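# Slide a door fully open with a Stretch robot

## Task

Push the sliding door until it is completely open and make sure it stays open without the robot holding it. Nothing else in the room may be moved from its starting place. Opening or closing the door violently counts as failure, and so does the robot falling or being left leaning.

## Robot and tools

Robot: a Hello Robot Stretch 3 with a single arm. It has a two-wheeled base, a lift that rides up a mast, and a telescoping arm that reaches out to the robot's RIGHT side. The arm cannot reach forward, so to move the gripper forward you drive the base. The base measures 0.33 m long by 0.34 m wide. On-the-spot turns pivot at the point midway between the drive wheels, which lies 0.05 m behind the front edge. With the arm pulled in and the wrist folded, a turn sweeps a radius of 0.28 m. An unfolded, level gripper reaches beyond that radius.

Frames: the base frame has its origin on the floor between the drive wheels, with x forward, y to the left and z up. hand_pose is reported in this frame, at the point where closed fingertips meet. With all wrist joints at 0, that hand frame has x pointing up, y pointing back along the arm toward the mast, and z toward the rear. The odometry frame is the base frame as it was when the scene began.

execute_actions: the argument "actions" is a list holding one action, or empty to just read state and images. An action may contain "base", "joints", or both, plus optional "contact_limits". All parts start at once and may finish at different times. "base" holds exactly one command. {"translate_m": d} is a relative drive of d metres straight from the current spot, forward positive, range -1 to 1. {"rotate_rad": d} is a relative turn in place, counter-clockwise (left) positive, range -3.2 to 3.2. The base cannot move sideways. Base offsets are measured from the position in the latest state report. "joints" is one object of absolute targets by name: lift_m 0 to 1.1 (arm height on the mast); arm_m 0 to 0.52 (extension); wrist_yaw_rad -1.345 to 4.42 (0 lines the gripper up with the arm, positive swings it toward the front, 3.0 folds it over the base); wrist_pitch_rad -1.57 to 0.451 (0 level, negative tips the fingers down); wrist_roll_rad -2.911 to 2.911; gripper_m -0.089 to 0.179 (larger is wider; the real fingertip gap is a bit less, zero below 0.007); head_pan_rad -3.953 to 1.73 (0 forward, positive left, -1.57 looks along the arm); head_tilt_rad -1.53 to 0.419 (negative looks down). A joint or the base you omit may keep driving toward an earlier target. "contact_limits" takes only arm_m, a motor effort percentage from 1 to 100; the arm halts with contact_stop when its effort reaches that value. Lower values are gentler but too low stops at once. "cameras" lists head_camera, nav_camera, wrist_camera or all; null or omitted gives all, [] gives none. Unknown keys, names or out-of-range values cause the whole call to be rejected with no motion. Once a result reports a stop, any later motion calls in that same reply are skipped.

wait: "seconds" from 0 to 10; commands nothing new and returns state and images. zoom_image: "camera" plus "region" [x0, y0, x1, y1] in pixels of that camera's latest full image, top-left origin, no larger than 504 by 504. finished_scene: "scene" is the number of the current scene; it ends it permanently and reports success, so only call it once the door is open and resting.

Results: base_status and joint_status describe how each commanded motion ended. "done" on the base only means the wheels turned the commanded amount, even if slipping. "off_target" means it stopped short and may still be pushing. After contact_stop, time_out or torque_fault the old target is dropped; arm and lift go slack after a contact stop until commanded again. on_its_own covers uncommanded parts; "held at" there is a target, not a position. motor_effort is percent of maximum, positive toward larger joint values, with the action's peak in brackets; readings are noisy and biased. Positive wheel effort pushes forward. lidar_m gives 12 distances in metres, 30-degree sectors counter-clockwise from straight ahead (4th left, 7th behind, 10th right), scanned at 0.17 m height; "-" means nothing seen. wrist_depth_mm and head_depth_mm are 7x7 grids of median depths. base_odometry counts wheel turns only; turned_by_wheels and turned_by_imu give rotation since the last result. base_tilt in degrees shows forward and right lean, with a few degrees of fixed error.

Speed: the base is fast only when stowed (lift_m under 0.30, arm_m under 0.03, wrist_yaw_rad above 2.54); otherwise it is slow.

Cautions: folding or unfolding the wrist is safe only with lift_m between 0.32 and 0.95, wrist_pitch_rad -0.4 and roll near 0; once folded, the lift may go down to 0.25. With yaw below -0.4 keep pitch at -0.5 or lower. The base, wrist and head do not stop on contact and will keep shoving. Wrist servos overloaded for several seconds shut off for 10 s. Pushing with the gripper above roughly 0.45 m against something rigid can tip the robot, more so with a high contact limit or a repeated push. Driving while the gripper is hooked on something fixed, or snagging furniture, especially when reversing, can also tip it; reverse the last move in small steps, free the gripper, and lower the lift to about 0.2 if the lean remains. Move the door smoothly and slowly so it is not slammed, keep other objects undisturbed, and confirm the door stays open after the robot lets go.

Each tool is called after "Call:" as a command line: name --argument value for each argument, lists and objects as JSON in quotes; but a table of rows of numbers goes row by row, as --pt "numbers of a row", without its own name.

## Session

Call:
execute_actions --actions '[]'

Scene clock: 0.00 s.
base_odometry: x=+0.000 y=+0.000 heading=+0.000 (m, m, rad; odometry frame)
turned_by_wheels: +0.000 (rad since the last result)
turned_by_imu: +0.000 (rad since the last result)
base_tilt: forward=-0.1 right=+0.3 (deg)
lidar_m: 1.60 1.62 1.61 1.23 0.93 0.92 1.01 1.67 2.16 1.04 1.13 1.08
head_depth_mm: 1513 1511 1505 1528 1522 926 1536 / 1608 1616 1605 1635 1608 933 1657 / 1728 1740 1751 1765 1718 937 1792 / 1860 1873 1895 1904 1824 1016 1922 / 1965 2053 2050 2080 1832 1191 2084 / 1995 2090 2085 2090 1989 1544 1607 / 1840 1871 1882 1874 1831 1819 1864
base_status: not commanded
joint_positions: lift_m=+0.331 arm_m=-0.001 wrist_yaw_rad=+3.030 wrist_pitch_rad=-0.568 wrist_roll_rad=+0.018 gripper_m=+0.037 head_pan_rad=-0.003 head_tilt_rad=+0.004
joint_status: not commanded
motor_effort: left_wheel=+1 right_wheel=+0 lift_m=+22 arm_m=+1 wrist_yaw_rad=+0 wrist_pitch_rad=+5 wrist_roll_rad=+0 gripper_m=+0 head_pan_rad=+0 head_tilt_rad=+2 (%)
hand_pose: x=+0.0014 y=+0.0582 z=+0.3112 quat_wxyz=(+0.238, +0.694, +0.158, +0.660) (m; base frame)
wrist_depth_mm: 743 853 - - - - - / 743 911 992 974 947 947 933 / 762 770 778 757 758 769 742 / 649 647 644 656 621 638 624 / 558 550 568 557 561 539 534 / 484 - - - 463 469 463 / 439 - - - 415 417 412
pictures: head_camera (sideways: a quarter turn clockwise sets it upright), nav_camera (sideways: a quarter turn counterclockwise sets it upright), wrist_camera
Images, in order (width x height): head_camera 896x504, nav_camera 672x504, wrist_camera 644x364.

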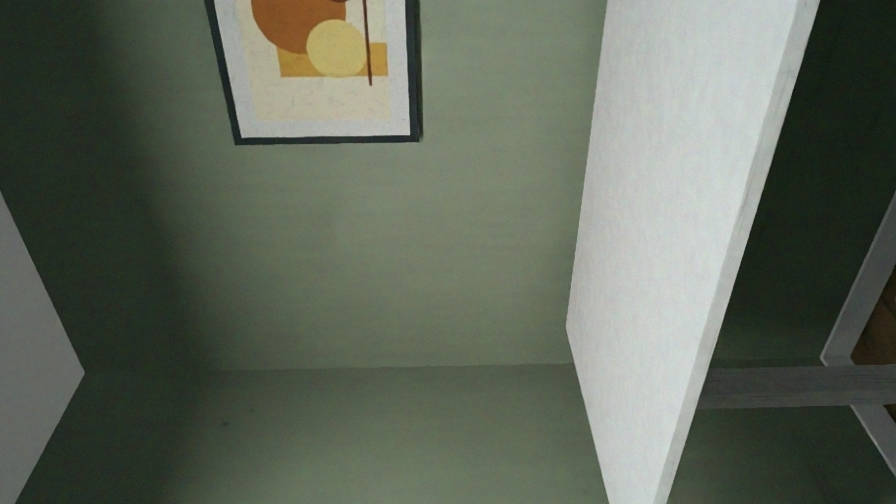

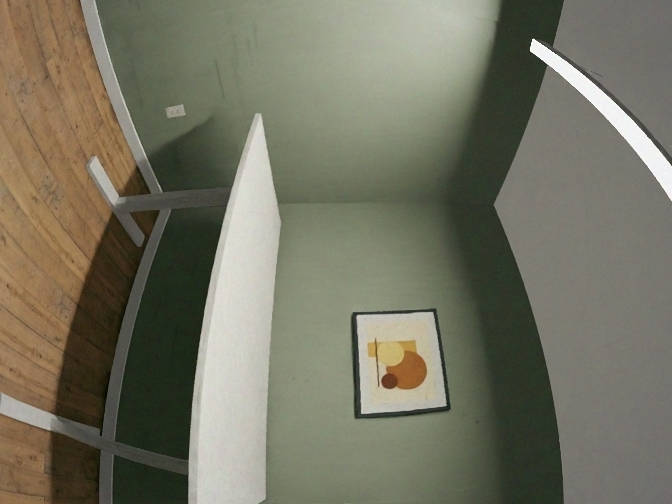

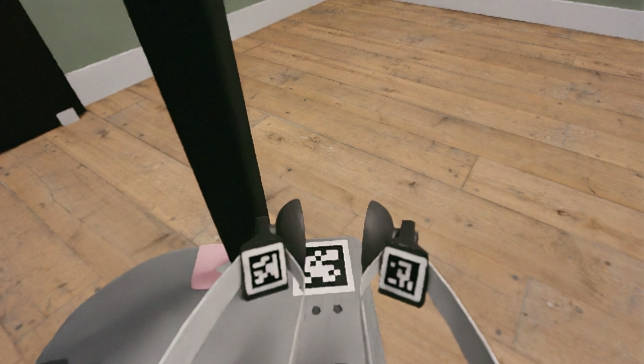

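Call:
execute_actions --actions '[{"joints":{"head_pan_rad":-3.6,"head_tilt_rad":-0.4}}]' --cameras '["head_camera","nav_camera"]'

Scene clock: 4.37 s.
base_odometry: x=+0.000 y=+0.000 heading=+0.000 (m, m, rad; odometry frame)
turned_by_wheels: +0.000 (rad since the last result)
turned_by_imu: -0.001 (rad since the last result)
base_tilt: forward=-0.1 right=+0.3 (deg)
lidar_m: 1.60 1.63 1.61 1.23 0.93 0.92 1.01 1.67 2.16 1.04 1.13 1.08
head_depth_mm: 742 794 854 919 1003 1121 1261 / 756 809 871 941 1020 1127 1249 / 768 823 886 963 1047 1157 1283 / 783 842 904 982 1075 1183 1309 / 798 856 927 1007 1100 1217 1341 / 811 874 944 1029 1132 1251 1359 / 826 894 968 1058 1162 1294 1376
base_status: not commanded
joint_positions: lift_m=+0.331 arm_m=-0.001 wrist_yaw_rad=+3.030 wrist_pitch_rad=-0.568 wrist_roll_rad=+0.018 gripper_m=+0.037 head_pan_rad=-3.593 head_tilt_rad=-0.395
joint_status: all done
motor_effort: left_wheel=+1(1) right_wheel=+1(0) lift_m=+21(23) arm_m=+0(0) wrist_yaw_rad=+1(0) wrist_pitch_rad=+5(5) wrist_roll_rad=+1(0) gripper_m=-1(0) head_pan_rad=-3(45) head_tilt_rad=-3(36) (%)
hand_pose: x=+0.0014 y=+0.0582 z=+0.3112 quat_wxyz=(+0.238, +0.694, +0.158, +0.660) (m; base frame)
wrist_depth_mm: 760 875 - - - - - / 726 883 - 939 967 927 929 / 751 772 783 778 748 756 741 / 660 662 637 642 633 621 632 / 562 552 561 558 558 537 535 / 478 - - - 467 469 465 / 440 - - - 420 412 412
pictures: head_camera (sideways: a quarter turn clockwise sets it upright), nav_camera (sideways: a quarter turn counterclockwise sets it upright)
camera_calibration (this result's frames):
head_camera: T_world_to_cam=[[0.357914, -0.191603, -0.913885, 1.21126], [-0.479124, -0.87774, -0.00361899, 0.00737515], [-0.80146, 0.439159, -0.405957, 0.492207], [0, 0, 0, 1]] pos_world=[-0.0355101, 0.022398, 1.3068]
nav_camera: T_world_to_cam=[[-0.335842, 0.181041, 0.924356, -1.15959], [0.453672, 0.891116, -0.0097004, 0.0658474], [-0.825465, 0.416096, -0.381408, 0.466089], [0, 0, 0, 1]] pos_world=[-0.034573, -0.0426816, 1.25028]
Images, in order (width x height): head_camera 896x504, nav_camera 672x504.

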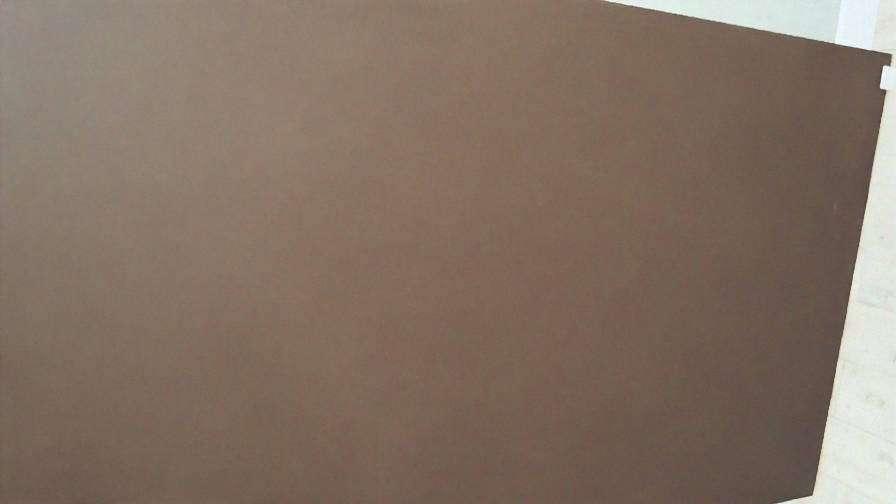

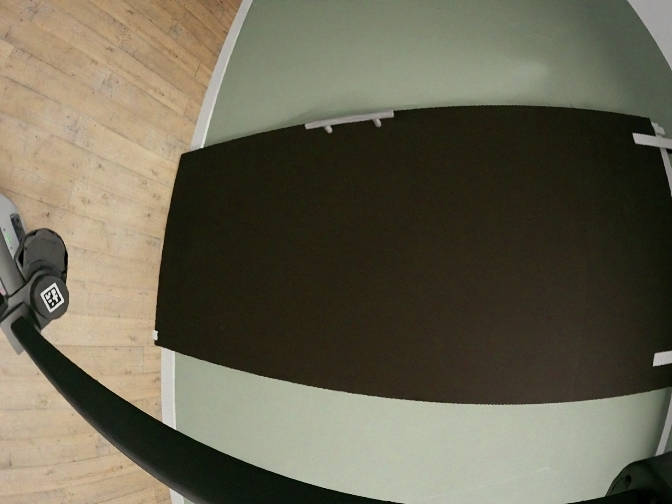

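Call:
execute_actions --actions '[{"base":{"rotate_rad":-2.69},"joints":{"lift_m":0.28}}]' --cameras '[]'

Call:
execute_actions --actions '[{"base":{"translate_m":0.69},"joints":{"head_pan_rad":-1.57,"head_tilt_rad":-0.6}}]' --cameras '[]'

Call:
execute_actions --actions '[{"base":{"rotate_rad":0.45},"joints":{"lift_m":0.8,"wrist_pitch_rad":-0.4}}]' --cameras '[]'

Call:
execute_actions --actions '[{"joints":{"wrist_yaw_rad":0,"gripper_m":0.15}}]'

Scene clock: 20.13 s.
base_odometry: x=+0.000 y=+0.000 heading=-2.690 (m, m, rad; odometry frame)
turned_by_wheels: -2.690 (rad since the last result)
turned_by_imu: -2.692 (rad since the last result)
base_tilt: forward=-0.1 right=+0.3 (deg)
lidar_m: 1.52 2.16 1.06 1.04 1.55 1.60 1.63 1.61 1.30 0.94 0.92 0.98
head_depth_mm: 1350 1453 1485 871 1772 1749 1413 / 1430 1556 1524 928 1898 1759 1415 / 1546 1655 1520 1065 2040 1748 1421 / 1649 1782 1523 2031 2182 1755 1420 / 1784 1914 1527 2277 2305 1749 1415 / 1849 1967 1529 1760 2097 1748 1413 / 1702 1790 1536 2002 2090 1720 1420
base_status: done
joint_positions: lift_m=+0.280 arm_m=-0.001 wrist_yaw_rad=+3.030 wrist_pitch_rad=-0.569 wrist_roll_rad=+0.018 gripper_m=+0.037 head_pan_rad=-3.593 head_tilt_rad=-0.395
joint_status: all done
motor_effort: left_wheel=+4(12) right_wheel=-5(11) lift_m=+17(20) arm_m=+0(0) wrist_yaw_rad=+0(1) wrist_pitch_rad=+5(5) wrist_roll_rad=+0(0) gripper_m=+0(0) head_pan_rad=-3(4) head_tilt_rad=-3(3) (%)
hand_pose: x=+0.0014 y=+0.0580 z=+0.2606 quat_wxyz=(+0.238, +0.694, +0.158, +0.660) (m; base frame)
wrist_depth_mm: - - - - - - - / 900 893 839 839 853 838 844 / 698 686 675 666 680 668 680 / 578 570 565 574 561 561 553 / 486 507 - - 491 480 474 / 445 - - - 407 415 421 / - - - - 375 371 371
pictures: none
No camera images: the call's "cameras" was empty. Leave "cameras" out to get every camera's image.

Scene clock: 24.13 s.
base_odometry: x=-0.621 y=-0.301 heading=-2.690 (m, m, rad; odometry frame)
turned_by_wheels: +0.000 (rad since the last result)
turned_by_imu: +0.002 (rad since the last result)
base_tilt: forward=-0.2 right=+0.3 (deg)
lidar_m: 1.07 1.53 1.59 1.00 1.05 1.50 2.27 2.06 0.82 0.64 0.62 0.74
head_depth_mm: 669 755 867 1014 1219 1434 1254 / 633 708 806 931 1107 1361 1254 / 601 670 757 862 1009 1214 1252 / 571 633 708 804 931 1101 1228 / 544 600 666 752 862 1005 1180 / 521 570 631 707 800 926 1099 / 497 543 599 666 750 857 999
base_status: done
joint_positions: lift_m=+0.280 arm_m=-0.001 wrist_yaw_rad=+3.030 wrist_pitch_rad=-0.570 wrist_roll_rad=+0.018 gripper_m=+0.037 head_pan_rad=-1.577 head_tilt_rad=-0.593
joint_status: all done
motor_effort: left_wheel=+4(13) right_wheel=-4(9) lift_m=+17(17) arm_m=+0(0) wrist_yaw_rad=+1(0) wrist_pitch_rad=+6(5) wrist_roll_rad=+1(1) gripper_m=-1(1) head_pan_rad=+4(45) head_tilt_rad=-5(26) (%)
hand_pose: x=+0.0014 y=+0.0580 z=+0.2605 quat_wxyz=(+0.238, +0.694, +0.159, +0.660) (m; base frame)
wrist_depth_mm: - - 963 - - - - / 882 864 860 874 830 830 819 / 707 679 706 690 680 681 659 / 587 574 570 559 557 556 541 / 491 509 - - 496 479 477 / 444 - - - 406 417 416 / - - - - 371 371 376
pictures: none
No camera images: the call's "cameras" was empty. Leave "cameras" out to get every camera's image.

Scene clock: 29.70 s.
base_odometry: x=-0.621 y=-0.301 heading=-2.240 (m, m, rad; odometry frame)
turned_by_wheels: +0.450 (rad since the last result)
turned_by_imu: +0.449 (rad since the last result)
base_tilt: forward=-0.1 right=+0.3 (deg)
lidar_m: 1.54 1.60 1.01 1.03 1.91 2.27 2.24 0.87 0.65 0.62 0.72 0.99
head_depth_mm: 509 564 631 718 833 990 1151 / 506 561 630 714 828 982 1134 / 505 561 625 711 823 978 1184 / 504 558 625 709 820 970 1159 / 502 556 612 679 836 1020 1198 / 533 605 689 782 904 1074 1216 / 556 615 687 780 900 1063 1220
base_status: done
joint_positions: lift_m=+0.800 arm_m=-0.001 wrist_yaw_rad=+3.030 wrist_pitch_rad=-0.421 wrist_roll_rad=+0.018 gripper_m=+0.037 head_pan_rad=-1.577 head_tilt_rad=-0.593
joint_status: all done
motor_effort: left_wheel=-3(10) right_wheel=+5(13) lift_m=+27(32) arm_m=+0(0) wrist_yaw_rad=+0(0) wrist_pitch_rad=+7(8) wrist_roll_rad=+0(1) gripper_m=+0(0) head_pan_rad=+4(3) head_tilt_rad=-3(3) (%)
hand_pose: x=+0.0037 y=+0.0791 z=+0.8118 quat_wxyz=(+0.187, +0.705, +0.107, +0.676) (m; base frame)
wrist_depth_mm: - - - - - - - / - - - - - - - / - - - - - - - / - - - - - - - / - - - - - - - / - - - - - - - / 933 937 910 909 917 956 910
pictures: none
No camera images: the call's "cameras" was empty. Leave "cameras" out to get every camera's image.

Scene clock: 32.23 s.
base_odometry: x=-0.621 y=-0.301 heading=-2.240 (m, m, rad; odometry frame)
turned_by_wheels: +0.000 (rad since the last result)
turned_by_imu: +0.000 (rad since the last result)
base_tilt: forward=-0.1 right=+0.3 (deg)
lidar_m: 1.54 1.60 1.00 1.03 1.92 2.28 2.24 0.88 0.65 0.62 0.72 0.99
head_depth_mm: 508 563 631 717 833 987 1150 / 507 561 630 715 827 972 1141 / 505 559 627 712 822 954 1169 / 504 557 624 709 818 946 - / 503 555 612 677 836 994 1197 / 531 605 689 783 906 1068 1215 / 557 616 688 779 898 1064 1216
base_status: not commanded
joint_positions: lift_m=+0.800 arm_m=-0.001 wrist_yaw_rad=+0.002 wrist_pitch_rad=-0.421 wrist_roll_rad=+0.018 gripper_m=+0.150 head_pan_rad=-1.577 head_tilt_rad=-0.593
joint_status: all done
motor_effort: left_wheel=-3(3) right_wheel=+5(5) lift_m=+27(27) arm_m=+0(0) wrist_yaw_rad=-1(2) wrist_pitch_rad=+7(7) wrist_roll_rad=+0(0) gripper_m=-1(81) head_pan_rad=+4(5) head_tilt_rad=-5(4) (%)
hand_pose: x=-0.0211 y=-0.3676 z=+0.8118 quat_wxyz=(+0.686, +0.147, -0.697, -0.149) (m; base frame)
wrist_depth_mm: 407 411 392 337 335 329 323 / 447 444 431 360 360 359 348 / 506 496 477 396 398 399 388 / 552 558 542 459 451 435 433 / 660 635 619 519 508 485 492 / 761 747 734 590 582 576 541 / 893 852 867 735 693 682 643
pictures: head_camera (sideways: a quarter turn clockwise sets it upright), nav_camera (sideways: a quarter turn counterclockwise sets it upright), wrist_camera
camera_calibration (this result's frames):
head_camera: T_world_to_cam=[[0.0198843, 0.577536, -0.816123, 1.08583], [0.998515, -0.0528776, -0.013091, 0.0106909], [-0.0507152, -0.814651, -0.57773, 0.71113], [0, 0, 0, 1]] pos_world=[0.00379907, -0.047216, 1.29715]
nav_camera: T_world_to_cam=[[-0.0198697, -0.555609, 0.831206, -1.04002], [-0.999611, 0.0273314, -0.00562605, 0.0694061], [-0.0195921, -0.830995, -0.555935, 0.688268], [0, 0, 0, 1]] pos_world=[0.0621988, -0.00779562, 1.2475]
wrist_camera: T_world_to_cam=[[-0.9976, -0.0653407, -0.0229284, -0.0134069], [-0.0208627, 0.599329, -0.800231, 0.899718], [0.0660293, -0.797831, -0.599254, 0.362775], [0, 0, 0, 1]] pos_world=[-0.018558, -0.25067, 0.937069]
Images, in order (width x height): head_camera 896x504, nav_camera 672x504, wrist_camera 644x364.

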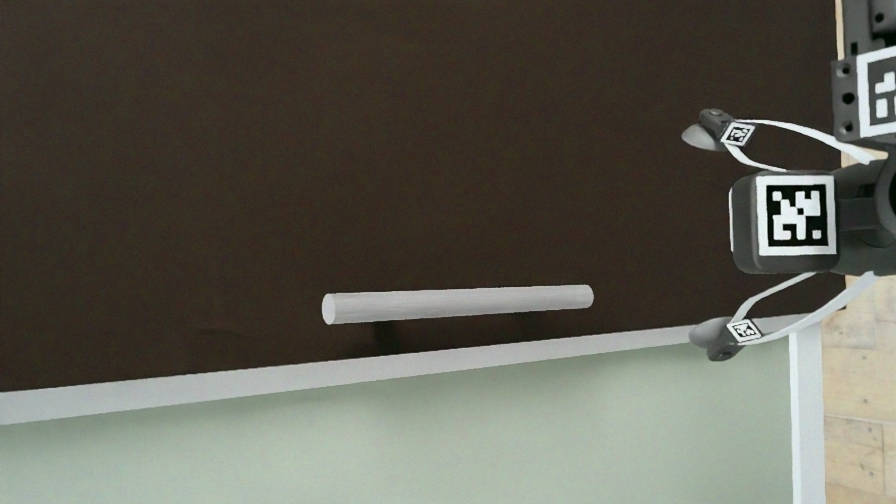

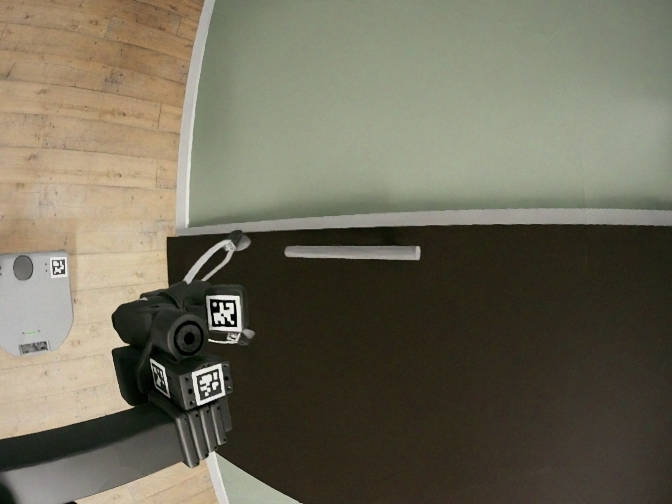

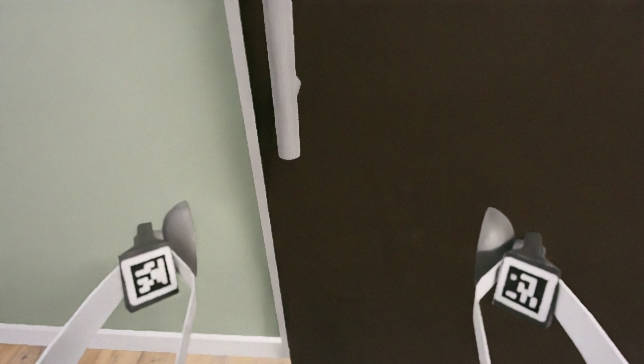

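Call:
execute_actions --actions '[{"base":{"translate_m":0.055},"joints":{"lift_m":0.84,"arm_m":0.2,"gripper_m":0.11}}]'

Scene clock: 40.73 s.
base_odometry: x=-0.655 y=-0.344 heading=-2.240 (m, m, rad; odometry frame)
turned_by_wheels: +0.000 (rad since the last result)
turned_by_imu: -0.001 (rad since the last result)
base_tilt: forward=-0.1 right=+0.3 (deg)
lidar_m: 1.48 1.54 0.98 1.00 1.92 2.32 2.29 0.88 0.65 0.62 0.72 0.99
head_depth_mm: 509 563 631 715 - - 1183 / 507 561 629 694 - 999 1173 / 505 559 628 685 - 1003 1172 / 504 557 616 680 - 983 1177 / 534 602 681 771 909 1076 1215 / 559 618 692 783 904 1068 1218 / 556 615 687 779 899 1061 1216
base_status: done
joint_positions: lift_m=+0.840 arm_m=+0.200 wrist_yaw_rad=+0.001 wrist_pitch_rad=-0.420 wrist_roll_rad=+0.018 gripper_m=+0.110 head_pan_rad=-1.577 head_tilt_rad=-0.593
joint_status: all done
motor_effort: left_wheel=-3(5) right_wheel=+5(10) lift_m=+26(25) arm_m=+3(5) wrist_yaw_rad=-1(2) wrist_pitch_rad=+7(7) wrist_roll_rad=+1(0) gripper_m=-1(80) head_pan_rad=+3(4) head_tilt_rad=-5(5) (%)
hand_pose: x=-0.0213 y=-0.5687 z=+0.8518 quat_wxyz=(+0.685, +0.147, -0.697, -0.149) (m; base frame)
wrist_depth_mm: 222 219 201 93 151 150 147 / 245 242 231 103 166 164 162 / 271 267 256 115 185 181 178 / 303 302 292 131 206 202 199 / 355 345 326 151 235 228 225 / 416 399 386 260 272 263 258 / 489 477 464 308 318 315 299
pictures: head_camera (sideways: a quarter turn clockwise sets it upright), nav_camera (sideways: a quarter turn counterclockwise sets it upright), wrist_camera
camera_calibration (this result's frames):
head_camera: T_world_to_cam=[[0.0198842, 0.577536, -0.816123, 1.08583], [0.998515, -0.0528774, -0.013091, 0.0106909], [-0.050715, -0.814651, -0.57773, 0.71113], [0, 0, 0, 1]] pos_world=[0.00379909, -0.047216, 1.29715]
nav_camera: T_world_to_cam=[[-0.0198696, -0.555609, 0.831206, -1.04002], [-0.999611, 0.0273311, -0.00562606, 0.0694061], [-0.0195919, -0.830995, -0.555935, 0.688268], [0, 0, 0, 1]] pos_world=[0.0621988, -0.00779561, 1.2475]
wrist_camera: T_world_to_cam=[[-0.997681, -0.0640925, -0.0229107, -0.0252173], [-0.0201087, 0.599131, -0.800398, 1.05236], [0.065026, -0.798081, -0.599031, 0.225996], [0, 0, 0, 1]] pos_world=[-0.0186927, -0.451757, 0.977111]
Images, in order (width x height): head_camera 896x504, nav_camera 672x504, wrist_camera 644x364.

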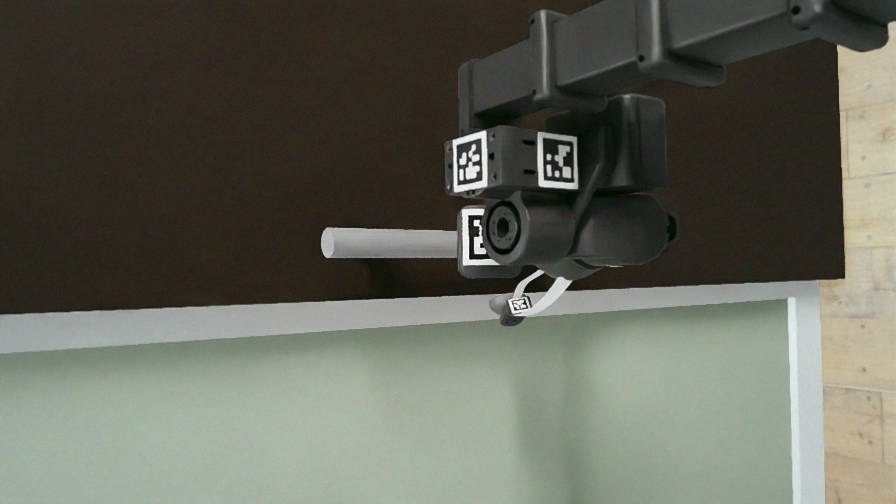

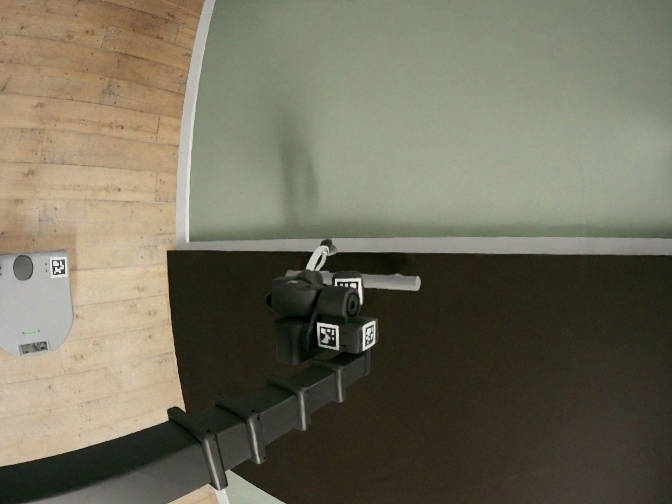

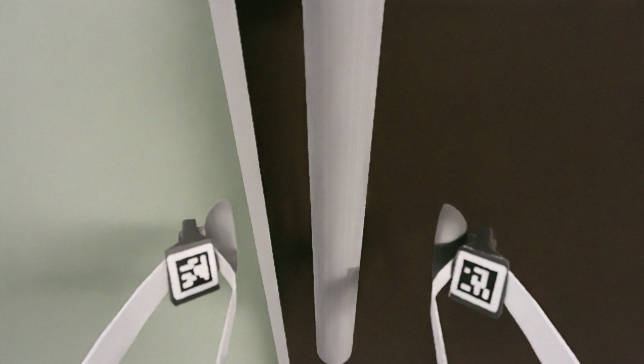

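Grip lightly so the door can't coast.

Call:
execute_actions --actions '[{"joints":{"gripper_m":0.015,"arm_m":0.19,"head_pan_rad":-2.0,"head_tilt_rad":-0.2}}]' --cameras '[]'

Call:
execute_actions --actions '[{"base":{"translate_m":-0.6}}]'

Scene clock: 44.97 s.
base_odometry: x=-0.655 y=-0.344 heading=-2.240 (m, m, rad; odometry frame)
turned_by_wheels: +0.000 (rad since the last result)
turned_by_imu: -0.001 (rad since the last result)
base_tilt: forward=-0.2 right=+0.3 (deg)
lidar_m: 1.48 1.54 0.98 1.00 1.91 2.32 2.29 0.88 0.65 0.62 0.72 0.99
head_depth_mm: 680 713 748 789 831 881 938 / 645 673 707 741 780 825 874 / 613 639 668 700 733 774 814 / 585 609 635 664 695 728 767 / 558 580 604 630 658 685 - / 534 554 576 599 625 652 - / 512 531 551 572 594 619 -
base_status: not commanded
joint_positions: lift_m=+0.840 arm_m=+0.190 wrist_yaw_rad=-0.002 wrist_pitch_rad=-0.423 wrist_roll_rad=+0.018 gripper_m=+0.015 head_pan_rad=-1.993 head_tilt_rad=-0.211
joint_status: all done
motor_effort: left_wheel=-4(4) right_wheel=+7(7) lift_m=+27(27) arm_m=-2(4) wrist_yaw_rad=+2(3) wrist_pitch_rad=+8(8) wrist_roll_rad=+0(0) gripper_m=-6(83) head_pan_rad=-3(31) head_tilt_rad=+7(39) (%)
hand_pose: x=-0.0220 y=-0.5591 z=+0.8513 quat_wxyz=(+0.685, +0.146, -0.697, -0.151) (m; base frame)
wrist_depth_mm: 231 227 209 102 159 157 156 / 252 251 239 113 176 173 171 / 282 276 268 126 194 192 189 / 321 314 301 141 219 213 209 / 364 358 345 155 242 241 240 / 426 422 411 189 289 277 271 / 515 501 483 346 336 326 324
pictures: none
No camera images: the call's "cameras" was empty. Leave "cameras" out to get every camera's image.

Scene clock: 52.03 s.
base_odometry: x=-0.283 y=+0.126 heading=-2.240 (m, m, rad; odometry frame)
turned_by_wheels: +0.000 (rad since the last result)
turned_by_imu: -0.003 (rad since the last result)
base_tilt: forward=-0.1 right=+0.3 (deg)
lidar_m: 2.08 1.32 1.26 1.38 1.87 1.75 1.69 0.88 0.64 0.62 0.91 0.98
head_depth_mm: 676 707 744 782 827 879 933 / 642 670 701 737 776 817 869 / 610 635 664 695 729 768 810 / 580 604 630 657 689 721 764 / 554 577 601 626 652 682 - / 531 551 571 595 619 647 - / 508 527 548 569 591 615 631
base_status: done
joint_positions: lift_m=+0.840 arm_m=+0.190 wrist_yaw_rad=+0.153 wrist_pitch_rad=-0.428 wrist_roll_rad=+0.015 gripper_m=+0.015 head_pan_rad=-1.993 head_tilt_rad=-0.211
joint_status: not commanded
on_its_own: wrist_yaw_rad is held at +0.134, not at your +0.000, by its stall guard, which is not easing now; wrist_yaw_rad is at rest, and its effort (-17) is outside its rest range (-12 to +12)
motor_effort: left_wheel=+1(20) right_wheel=-5(58) lift_m=+26(26) arm_m=+0(2) wrist_yaw_rad=-17(89) wrist_pitch_rad=+9(10) wrist_roll_rad=+2(5) gripper_m=-7(23) head_pan_rad=-4(2) head_tilt_rad=+7(8) (%)
hand_pose: x=+0.0124 y=-0.5556 z=+0.8502 quat_wxyz=(+0.695, +0.202, -0.682, -0.099) (m; base frame)
wrist_depth_mm: - - - 101 155 147 140 / - - - 113 168 161 152 / - - - 126 186 176 166 / 609 - - 142 207 194 183 / 600 - - 155 230 218 203 / 623 - - 190 261 246 228 / 735 854 978 358 321 285 261
pictures: head_camera (sideways: a quarter turn clockwise sets it upright), nav_camera (sideways: a quarter turn counterclockwise sets it upright), wrist_camera
camera_calibration (this result's frames):
head_camera: T_world_to_cam=[[0.109863, 0.20465, -0.97265, 1.28951], [0.891345, -0.453295, 0.00530407, -0.0126018], [-0.439812, -0.86755, -0.232214, 0.263884], [0, 0, 0, 1]] pos_world=[-0.0143775, -0.0406781, 1.31559]
nav_camera: T_world_to_cam=[[-0.0993311, -0.180911, 0.97847, -1.23171], [-0.904776, 0.425685, -0.0131441, 0.07862], [-0.414142, -0.886602, -0.205968, 0.235247], [0, 0, 0, 1]] pos_world=[0.0462119, -0.0477276, 1.25468]
wrist_camera: T_world_to_cam=[[-0.97632, -0.215343, -0.0206418, -0.0769556], [-0.11434, 0.594674, -0.795795, 1.0386], [0.183644, -0.77459, -0.605214, 0.25016], [0, 0, 0, 1]] pos_world=[-0.0023208, -0.440426, 0.976321]
Images, in order (width x height): head_camera 896x504, nav_camera 672x504, wrist_camera 644x364.

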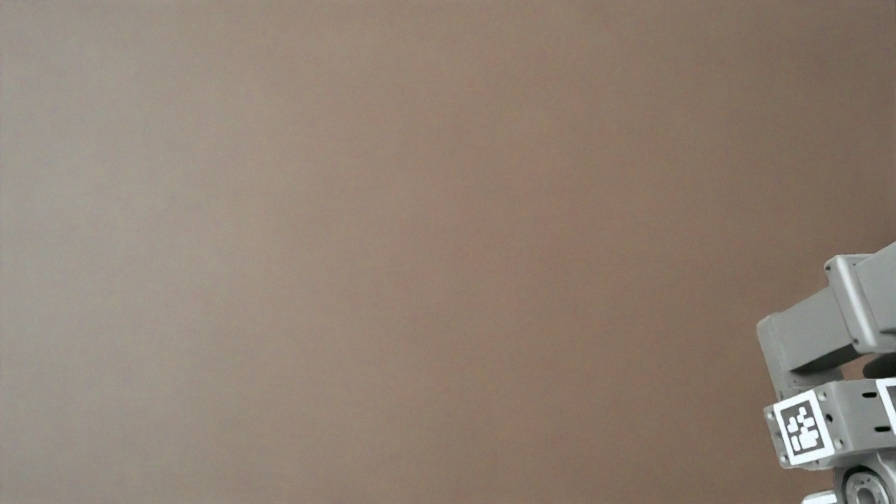

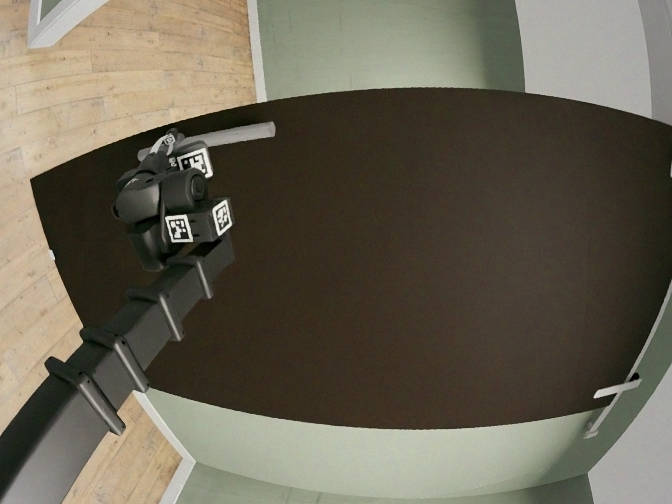

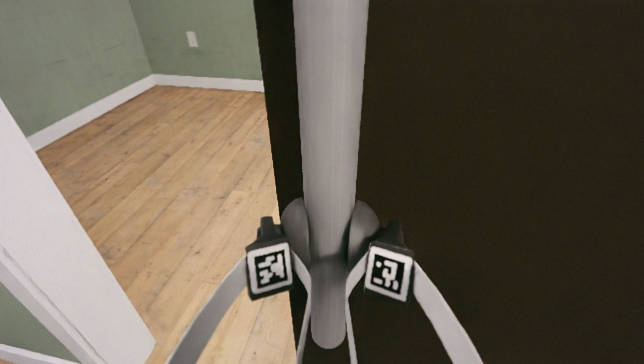

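Call:
execute_actions --actions '[{"base":{"translate_m":-0.2},"joints":{"head_pan_rad":-2.5,"head_tilt_rad":0.4}}]'

Scene clock: 57.20 s.
base_odometry: x=-0.159 y=+0.283 heading=-2.240 (m, m, rad; odometry frame)
turned_by_wheels: +0.000 (rad since the last result)
turned_by_imu: -0.002 (rad since the last result)
base_tilt: forward=-0.2 right=+0.3 (deg)
lidar_m: 2.29 1.42 1.36 1.39 1.74 1.55 1.49 0.87 0.64 0.62 1.14 1.05
head_depth_mm: 1263 1597 1640 1565 1487 1418 1339 / 1263 1587 1773 1658 1558 1440 1325 / 1262 1578 1619 1460 1332 1227 1132 / 1253 1430 1320 1222 1130 1052 890 / 1236 1166 1024 952 891 835 787 / 1141 960 890 839 790 746 706 / 992 835 790 745 710 673 641
base_status: done
joint_positions: lift_m=+0.840 arm_m=+0.190 wrist_yaw_rad=+0.221 wrist_pitch_rad=-0.432 wrist_roll_rad=+0.013 gripper_m=+0.015 head_pan_rad=-2.493 head_tilt_rad=+0.383
joint_status: all done
on_its_own: wrist_yaw_rad is held at +0.204, not at your +0.000, by its stall guard, which is not easing now; wrist_yaw_rad is at rest, and its effort (-15) is outside its rest range (-12 to +12)
motor_effort: left_wheel=+1(18) right_wheel=-4(53) lift_m=+26(26) arm_m=+2(2) wrist_yaw_rad=-15(84) wrist_pitch_rad=+11(11) wrist_roll_rad=+2(5) gripper_m=-7(21) head_pan_rad=-3(33) head_tilt_rad=+9(52) (%)
hand_pose: x=+0.0273 y=-0.5520 z=+0.8493 quat_wxyz=(+0.699, +0.226, -0.674, -0.076) (m; base frame)
wrist_depth_mm: - - - 104 155 145 136 / - - - 115 169 157 148 / - - - 129 185 172 160 / - - - 145 205 188 174 / 785 - - 158 229 212 192 / 804 - - 288 256 241 215 / 947 975 995 376 321 272 244
pictures: head_camera (sideways: a quarter turn clockwise sets it upright), nav_camera (sideways: a quarter turn counterclockwise sets it upright), wrist_camera
camera_calibration (this result's frames):
head_camera: T_world_to_cam=[[-0.27086, -0.225805, -0.93576, 1.24456], [0.573724, -0.818445, 0.0314295, -0.0446913], [-0.772965, -0.528355, 0.351234, -0.493716], [0, 0, 0, 1]] pos_world=[-0.0188828, -0.0164059, 1.33943]
nav_camera: T_world_to_cam=[[0.290538, 0.240867, 0.926051, -1.16661], [-0.598059, 0.801183, -0.0207543, 0.0866701], [-0.746936, -0.547804, 0.376827, -0.521525], [0, 0, 0, 1]] pos_world=[0.00123177, -0.0741351, 1.27866]
wrist_camera: T_world_to_cam=[[-0.959209, -0.282043, -0.0192498, -0.100184], [-0.157054, 0.588272, -0.793266, 1.03296], [0.235059, -0.757884, -0.608571, 0.260342], [0, 0, 0, 1]] pos_world=[0.00493761, -0.43861, 0.975921]
Images, in order (width x height): head_camera 896x504, nav_camera 672x504, wrist_camera 644x364.

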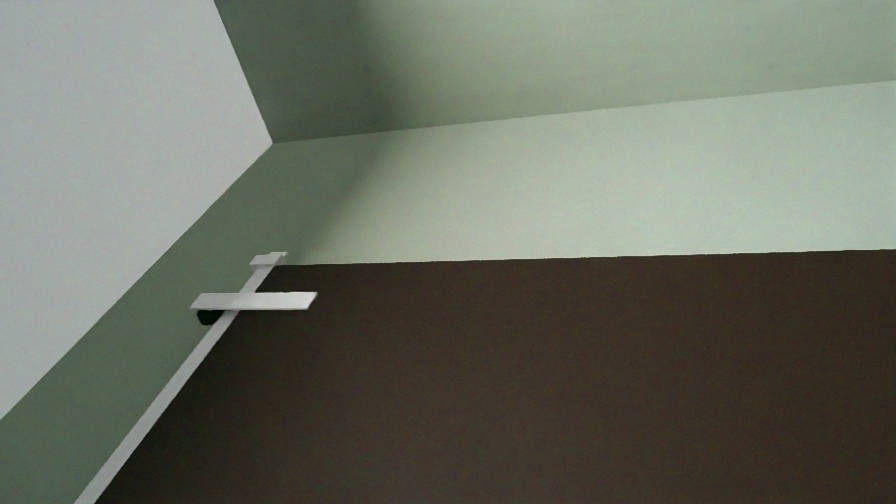

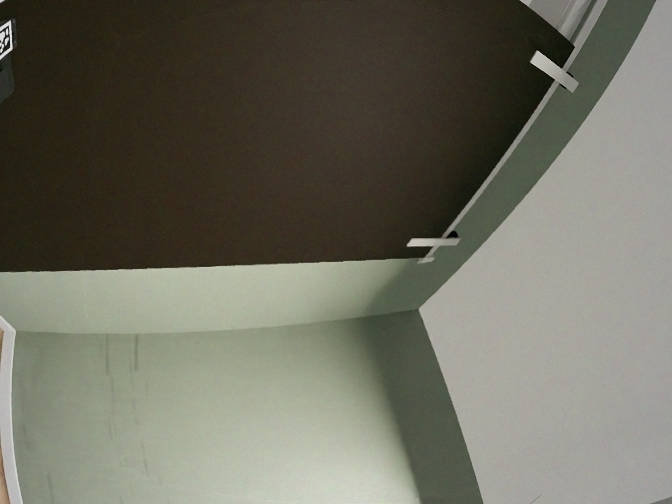

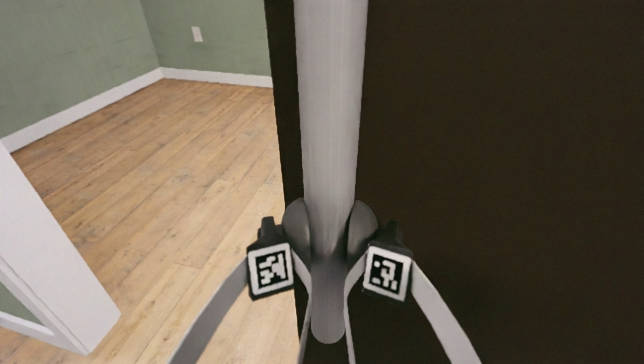

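Call:
execute_actions --actions '[{"base":{"translate_m":-0.08}}]' --cameras '["head_camera"]'

Scene clock: 62.23 s.
base_odometry: x=-0.109 y=+0.346 heading=-2.240 (m, m, rad; odometry frame)
turned_by_wheels: +0.000 (rad since the last result)
turned_by_imu: -0.002 (rad since the last result)
base_tilt: forward=-0.1 right=+0.3 (deg)
lidar_m: 2.36 1.45 1.41 1.40 1.70 1.46 1.41 0.87 0.64 0.62 3.05 1.12
head_depth_mm: 1268 1580 1552 1475 1393 1334 1266 / 1260 1589 1667 1571 1479 1393 1298 / 1256 1591 1622 1457 1331 1226 1134 / 1254 1422 1333 1225 1136 955 892 / 1236 1193 1022 951 891 836 787 / 1141 963 893 837 789 745 707 / 992 837 788 748 708 672 640
base_status: done
joint_positions: lift_m=+0.840 arm_m=+0.190 wrist_yaw_rad=+0.200 wrist_pitch_rad=-0.441 wrist_roll_rad=+0.014 gripper_m=+0.015 head_pan_rad=-2.493 head_tilt_rad=+0.383
joint_status: not commanded
on_its_own: wrist_yaw_rad is held at +0.204, not at your +0.000, by its stall guard, which is not easing now
motor_effort: left_wheel=-4(18) right_wheel=+11(47) lift_m=+26(26) arm_m=+3(3) wrist_yaw_rad=+5(82) wrist_pitch_rad=+13(13) wrist_roll_rad=+2(4) gripper_m=-6(21) head_pan_rad=-3(3) head_tilt_rad=+12(11) (%)
hand_pose: x=+0.0224 y=-0.5518 z=+0.8474 quat_wxyz=(+0.697, +0.222, -0.676, -0.087) (m; base frame)
wrist_depth_mm: - - - 102 153 145 137 / - - - 113 169 157 149 / - - - 126 187 173 162 / - - - 144 209 191 176 / - - - 159 230 215 197 / 914 - - 194 264 243 223 / 906 970 991 367 325 280 253
pictures: head_camera (sideways: a quarter turn clockwise sets it upright)
camera_calibration (this result's frames):
head_camera: T_world_to_cam=[[-0.270874, -0.225807, -0.935756, 1.24456], [0.573707, -0.818457, 0.03143, -0.0446918], [-0.772973, -0.528336, 0.351246, -0.493731], [0, 0, 0, 1]] pos_world=[-0.0188828, -0.0164051, 1.33943]
Images, in order (width x height): head_camera 896x504.

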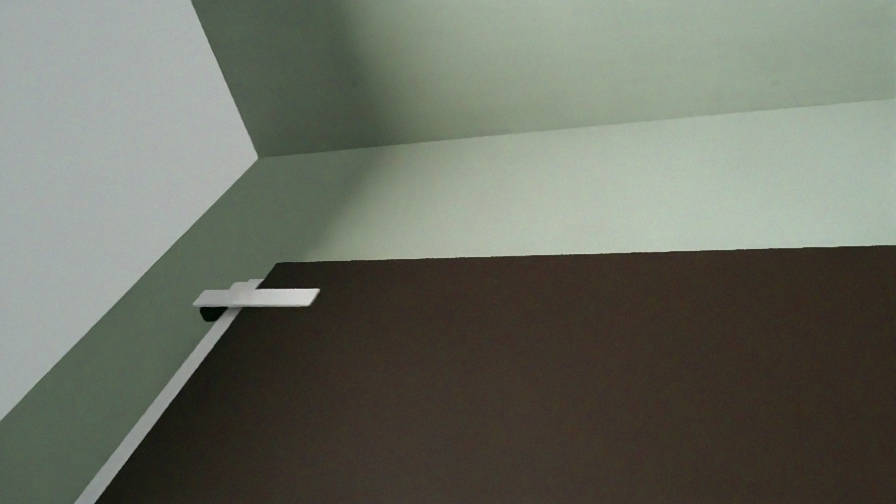

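Call:
execute_actions --actions '[{"base":{"translate_m":-0.04}}]' --cameras '["head_camera"]'

Scene clock: 70.17 s.
base_odometry: x=-0.085 y=+0.377 heading=-2.239 (m, m, rad; odometry frame)
turned_by_wheels: +0.001 (rad since the last result)
turned_by_imu: +0.001 (rad since the last result)
base_tilt: forward=-0.2 right=+0.3 (deg)
lidar_m: 2.40 1.47 1.43 1.41 1.92 1.42 1.37 0.87 0.64 0.62 3.05 1.15
head_depth_mm: 1263 1537 1508 1433 1363 1291 1235 / 1261 1591 1626 1534 1448 1364 1285 / 1262 1580 1605 1450 1326 1223 1132 / 1251 1420 1328 1223 1128 1049 986 / 1234 1168 1019 951 890 835 786 / 1135 960 888 832 786 744 704 / 990 836 786 746 706 670 638
base_status: done
joint_positions: lift_m=+0.840 arm_m=+0.190 wrist_yaw_rad=+0.266 wrist_pitch_rad=-0.431 wrist_roll_rad=+0.011 gripper_m=+0.015 head_pan_rad=-2.493 head_tilt_rad=+0.383
joint_status: not commanded
on_its_own: wrist_yaw_rad is held at +0.204, not at your +0.000, by its stall guard, which is still easing; right_wheel is at rest, and its effort (-34) is outside its rest range (-18 to +18)
motor_effort: left_wheel=+13(15) right_wheel=-34(35) lift_m=+25(25) arm_m=+3(3) wrist_yaw_rad=-57(57) wrist_pitch_rad=+10(13) wrist_roll_rad=+3(3) gripper_m=-14(15) head_pan_rad=-3(3) head_tilt_rad=+10(11) (%)
hand_pose: x=+0.0370 y=-0.5496 z=+0.8496 quat_wxyz=(+0.701, +0.241, -0.668, -0.060) (m; base frame)
wrist_depth_mm: - - - 111 156 143 133 / - - - 122 171 156 144 / - - - 137 187 169 156 / - - - 155 206 187 171 / 876 - - 171 229 208 187 / 927 - - 218 254 233 207 / - 958 937 369 318 264 235
pictures: head_camera (sideways: a quarter turn clockwise sets it upright)
camera_calibration (this result's frames):
head_camera: T_world_to_cam=[[-0.270943, -0.225831, -0.93573, 1.24452], [0.573657, -0.818492, 0.0314327, -0.0446951], [-0.772986, -0.528271, 0.351315, -0.493821], [0, 0, 0, 1]] pos_world=[-0.0188816, -0.0164018, 1.33943]
Images, in order (width x height): head_camera 896x504.

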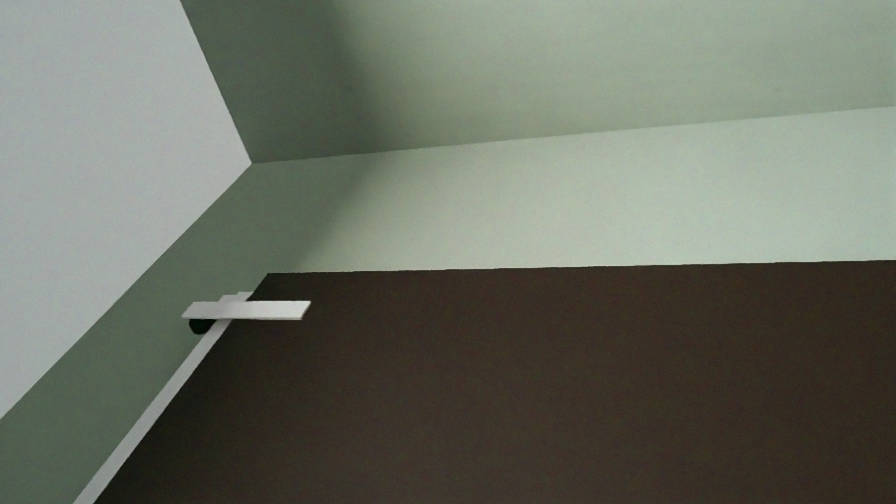

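At the stop.

Call:
execute_actions --actions '[{"joints":{"gripper_m":0.12,"wrist_yaw_rad":0.3}}]' --cameras '[]'

Call:
execute_actions --actions '[{"joints":{"arm_m":0.08}}]' --cameras '["head_camera"]'

Call:
finished_scene --scene 1

Scene clock: 75.90 s.
base_odometry: x=-0.085 y=+0.377 heading=-2.240 (m, m, rad; odometry frame)
turned_by_wheels: -0.001 (rad since the last result)
turned_by_imu: -0.002 (rad since the last result)
base_tilt: forward=-0.1 right=+0.3 (deg)
lidar_m: 2.40 1.48 1.44 1.40 1.92 1.42 1.37 0.87 0.64 0.62 3.06 1.15
head_depth_mm: 1263 1544 1517 1427 1359 1292 1230 / 1260 1586 1629 1541 1442 1365 1283 / 1256 1576 1614 1458 1336 1224 1132 / 1252 1433 1333 1229 1137 1054 984 / 1239 1181 1021 951 885 835 786 / 1140 959 892 837 789 744 705 / 994 838 790 746 708 672 640
base_status: not commanded
joint_positions: lift_m=+0.840 arm_m=+0.190 wrist_yaw_rad=+0.302 wrist_pitch_rad=-0.422 wrist_roll_rad=+0.012 gripper_m=+0.120 head_pan_rad=-2.493 head_tilt_rad=+0.383
joint_status: all done
motor_effort: left_wheel=-1(1) right_wheel=+3(5) lift_m=+26(25) arm_m=+3(3) wrist_yaw_rad=-2(17) wrist_pitch_rad=+8(9) wrist_roll_rad=+3(3) gripper_m=+0(80) head_pan_rad=-3(3) head_tilt_rad=+11(10) (%)
hand_pose: x=+0.0451 y=-0.5485 z=+0.8516 quat_wxyz=(+0.702, +0.250, -0.665, -0.044) (m; base frame)
wrist_depth_mm: - - - 110 157 142 133 / - - - 121 169 156 142 / - - - 137 187 168 153 / - - - 155 209 184 166 / 855 - - 180 231 198 183 / 939 - - 279 265 - 202 / 951 957 985 360 305 263 221
pictures: none
No camera images: the call's "cameras" was empty. Leave "cameras" out to get every camera's image.

Scene clock: 77.97 s.
base_odometry: x=-0.085 y=+0.377 heading=-2.240 (m, m, rad; odometry frame)
turned_by_wheels: +0.000 (rad since the last result)
turned_by_imu: +0.000 (rad since the last result)
base_tilt: forward=-0.2 right=+0.4 (deg)
lidar_m: 2.41 1.48 1.43 1.41 1.92 1.42 1.37 0.87 0.64 0.62 3.04 1.15
head_depth_mm: 1265 1540 1518 1433 1358 1288 1233 / 1262 1587 1621 1533 1443 1362 1281 / 1257 1579 1604 1461 1324 1225 1130 / 1253 1432 1330 1226 1134 1059 982 / 1238 1179 1023 957 889 835 788 / 1137 963 891 837 789 745 706 / 993 838 791 748 708 672 640
base_status: not commanded
joint_positions: lift_m=+0.840 arm_m=+0.080 wrist_yaw_rad=+0.301 wrist_pitch_rad=-0.421 wrist_roll_rad=+0.013 gripper_m=+0.120 head_pan_rad=-2.493 head_tilt_rad=+0.383
joint_status: all done
motor_effort: left_wheel=-1(1) right_wheel=+3(3) lift_m=+25(25) arm_m=-2(2) wrist_yaw_rad=-1(2) wrist_pitch_rad=+7(8) wrist_roll_rad=+2(2) gripper_m=+1(1) head_pan_rad=-4(4) head_tilt_rad=+11(10) (%)
hand_pose: x=+0.0449 y=-0.4393 z=+0.8517 quat_wxyz=(+0.702, +0.250, -0.666, -0.044) (m; base frame)
wrist_depth_mm: - - - - 245 233 214 / - - - - 275 248 228 / 831 - - - 297 275 249 / 846 - - - 328 301 270 / 993 - - - 375 320 293 / - - - - 423 - 327 / - 991 965 931 489 426 363
pictures: head_camera (sideways: a quarter turn clockwise sets it upright)
camera_calibration (this result's frames):
head_camera: T_world_to_cam=[[-0.270952, -0.225837, -0.935726, 1.24452], [0.573657, -0.818492, 0.0314331, -0.0446956], [-0.772983, -0.528269, 0.351325, -0.493835], [0, 0, 0, 1]] pos_world=[-0.0188813, -0.0164015, 1.33943]
Images, in order (width x height): head_camera 896x504.

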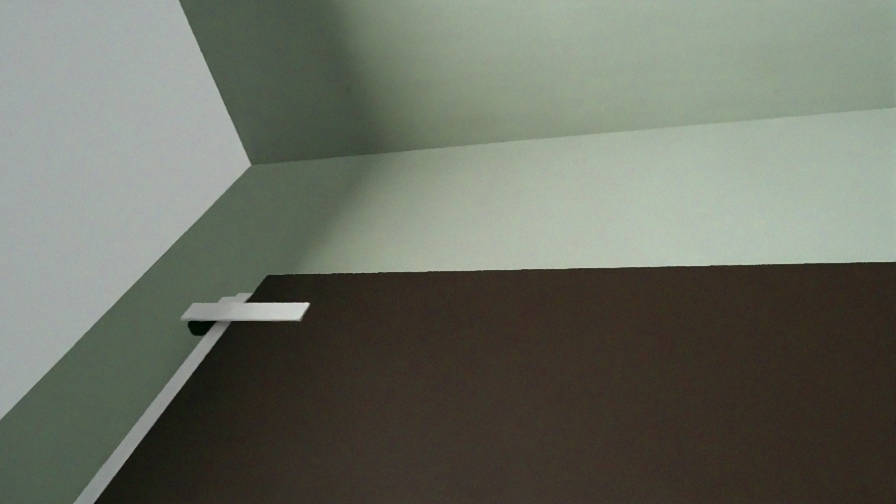

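The scene is finished: the task was done.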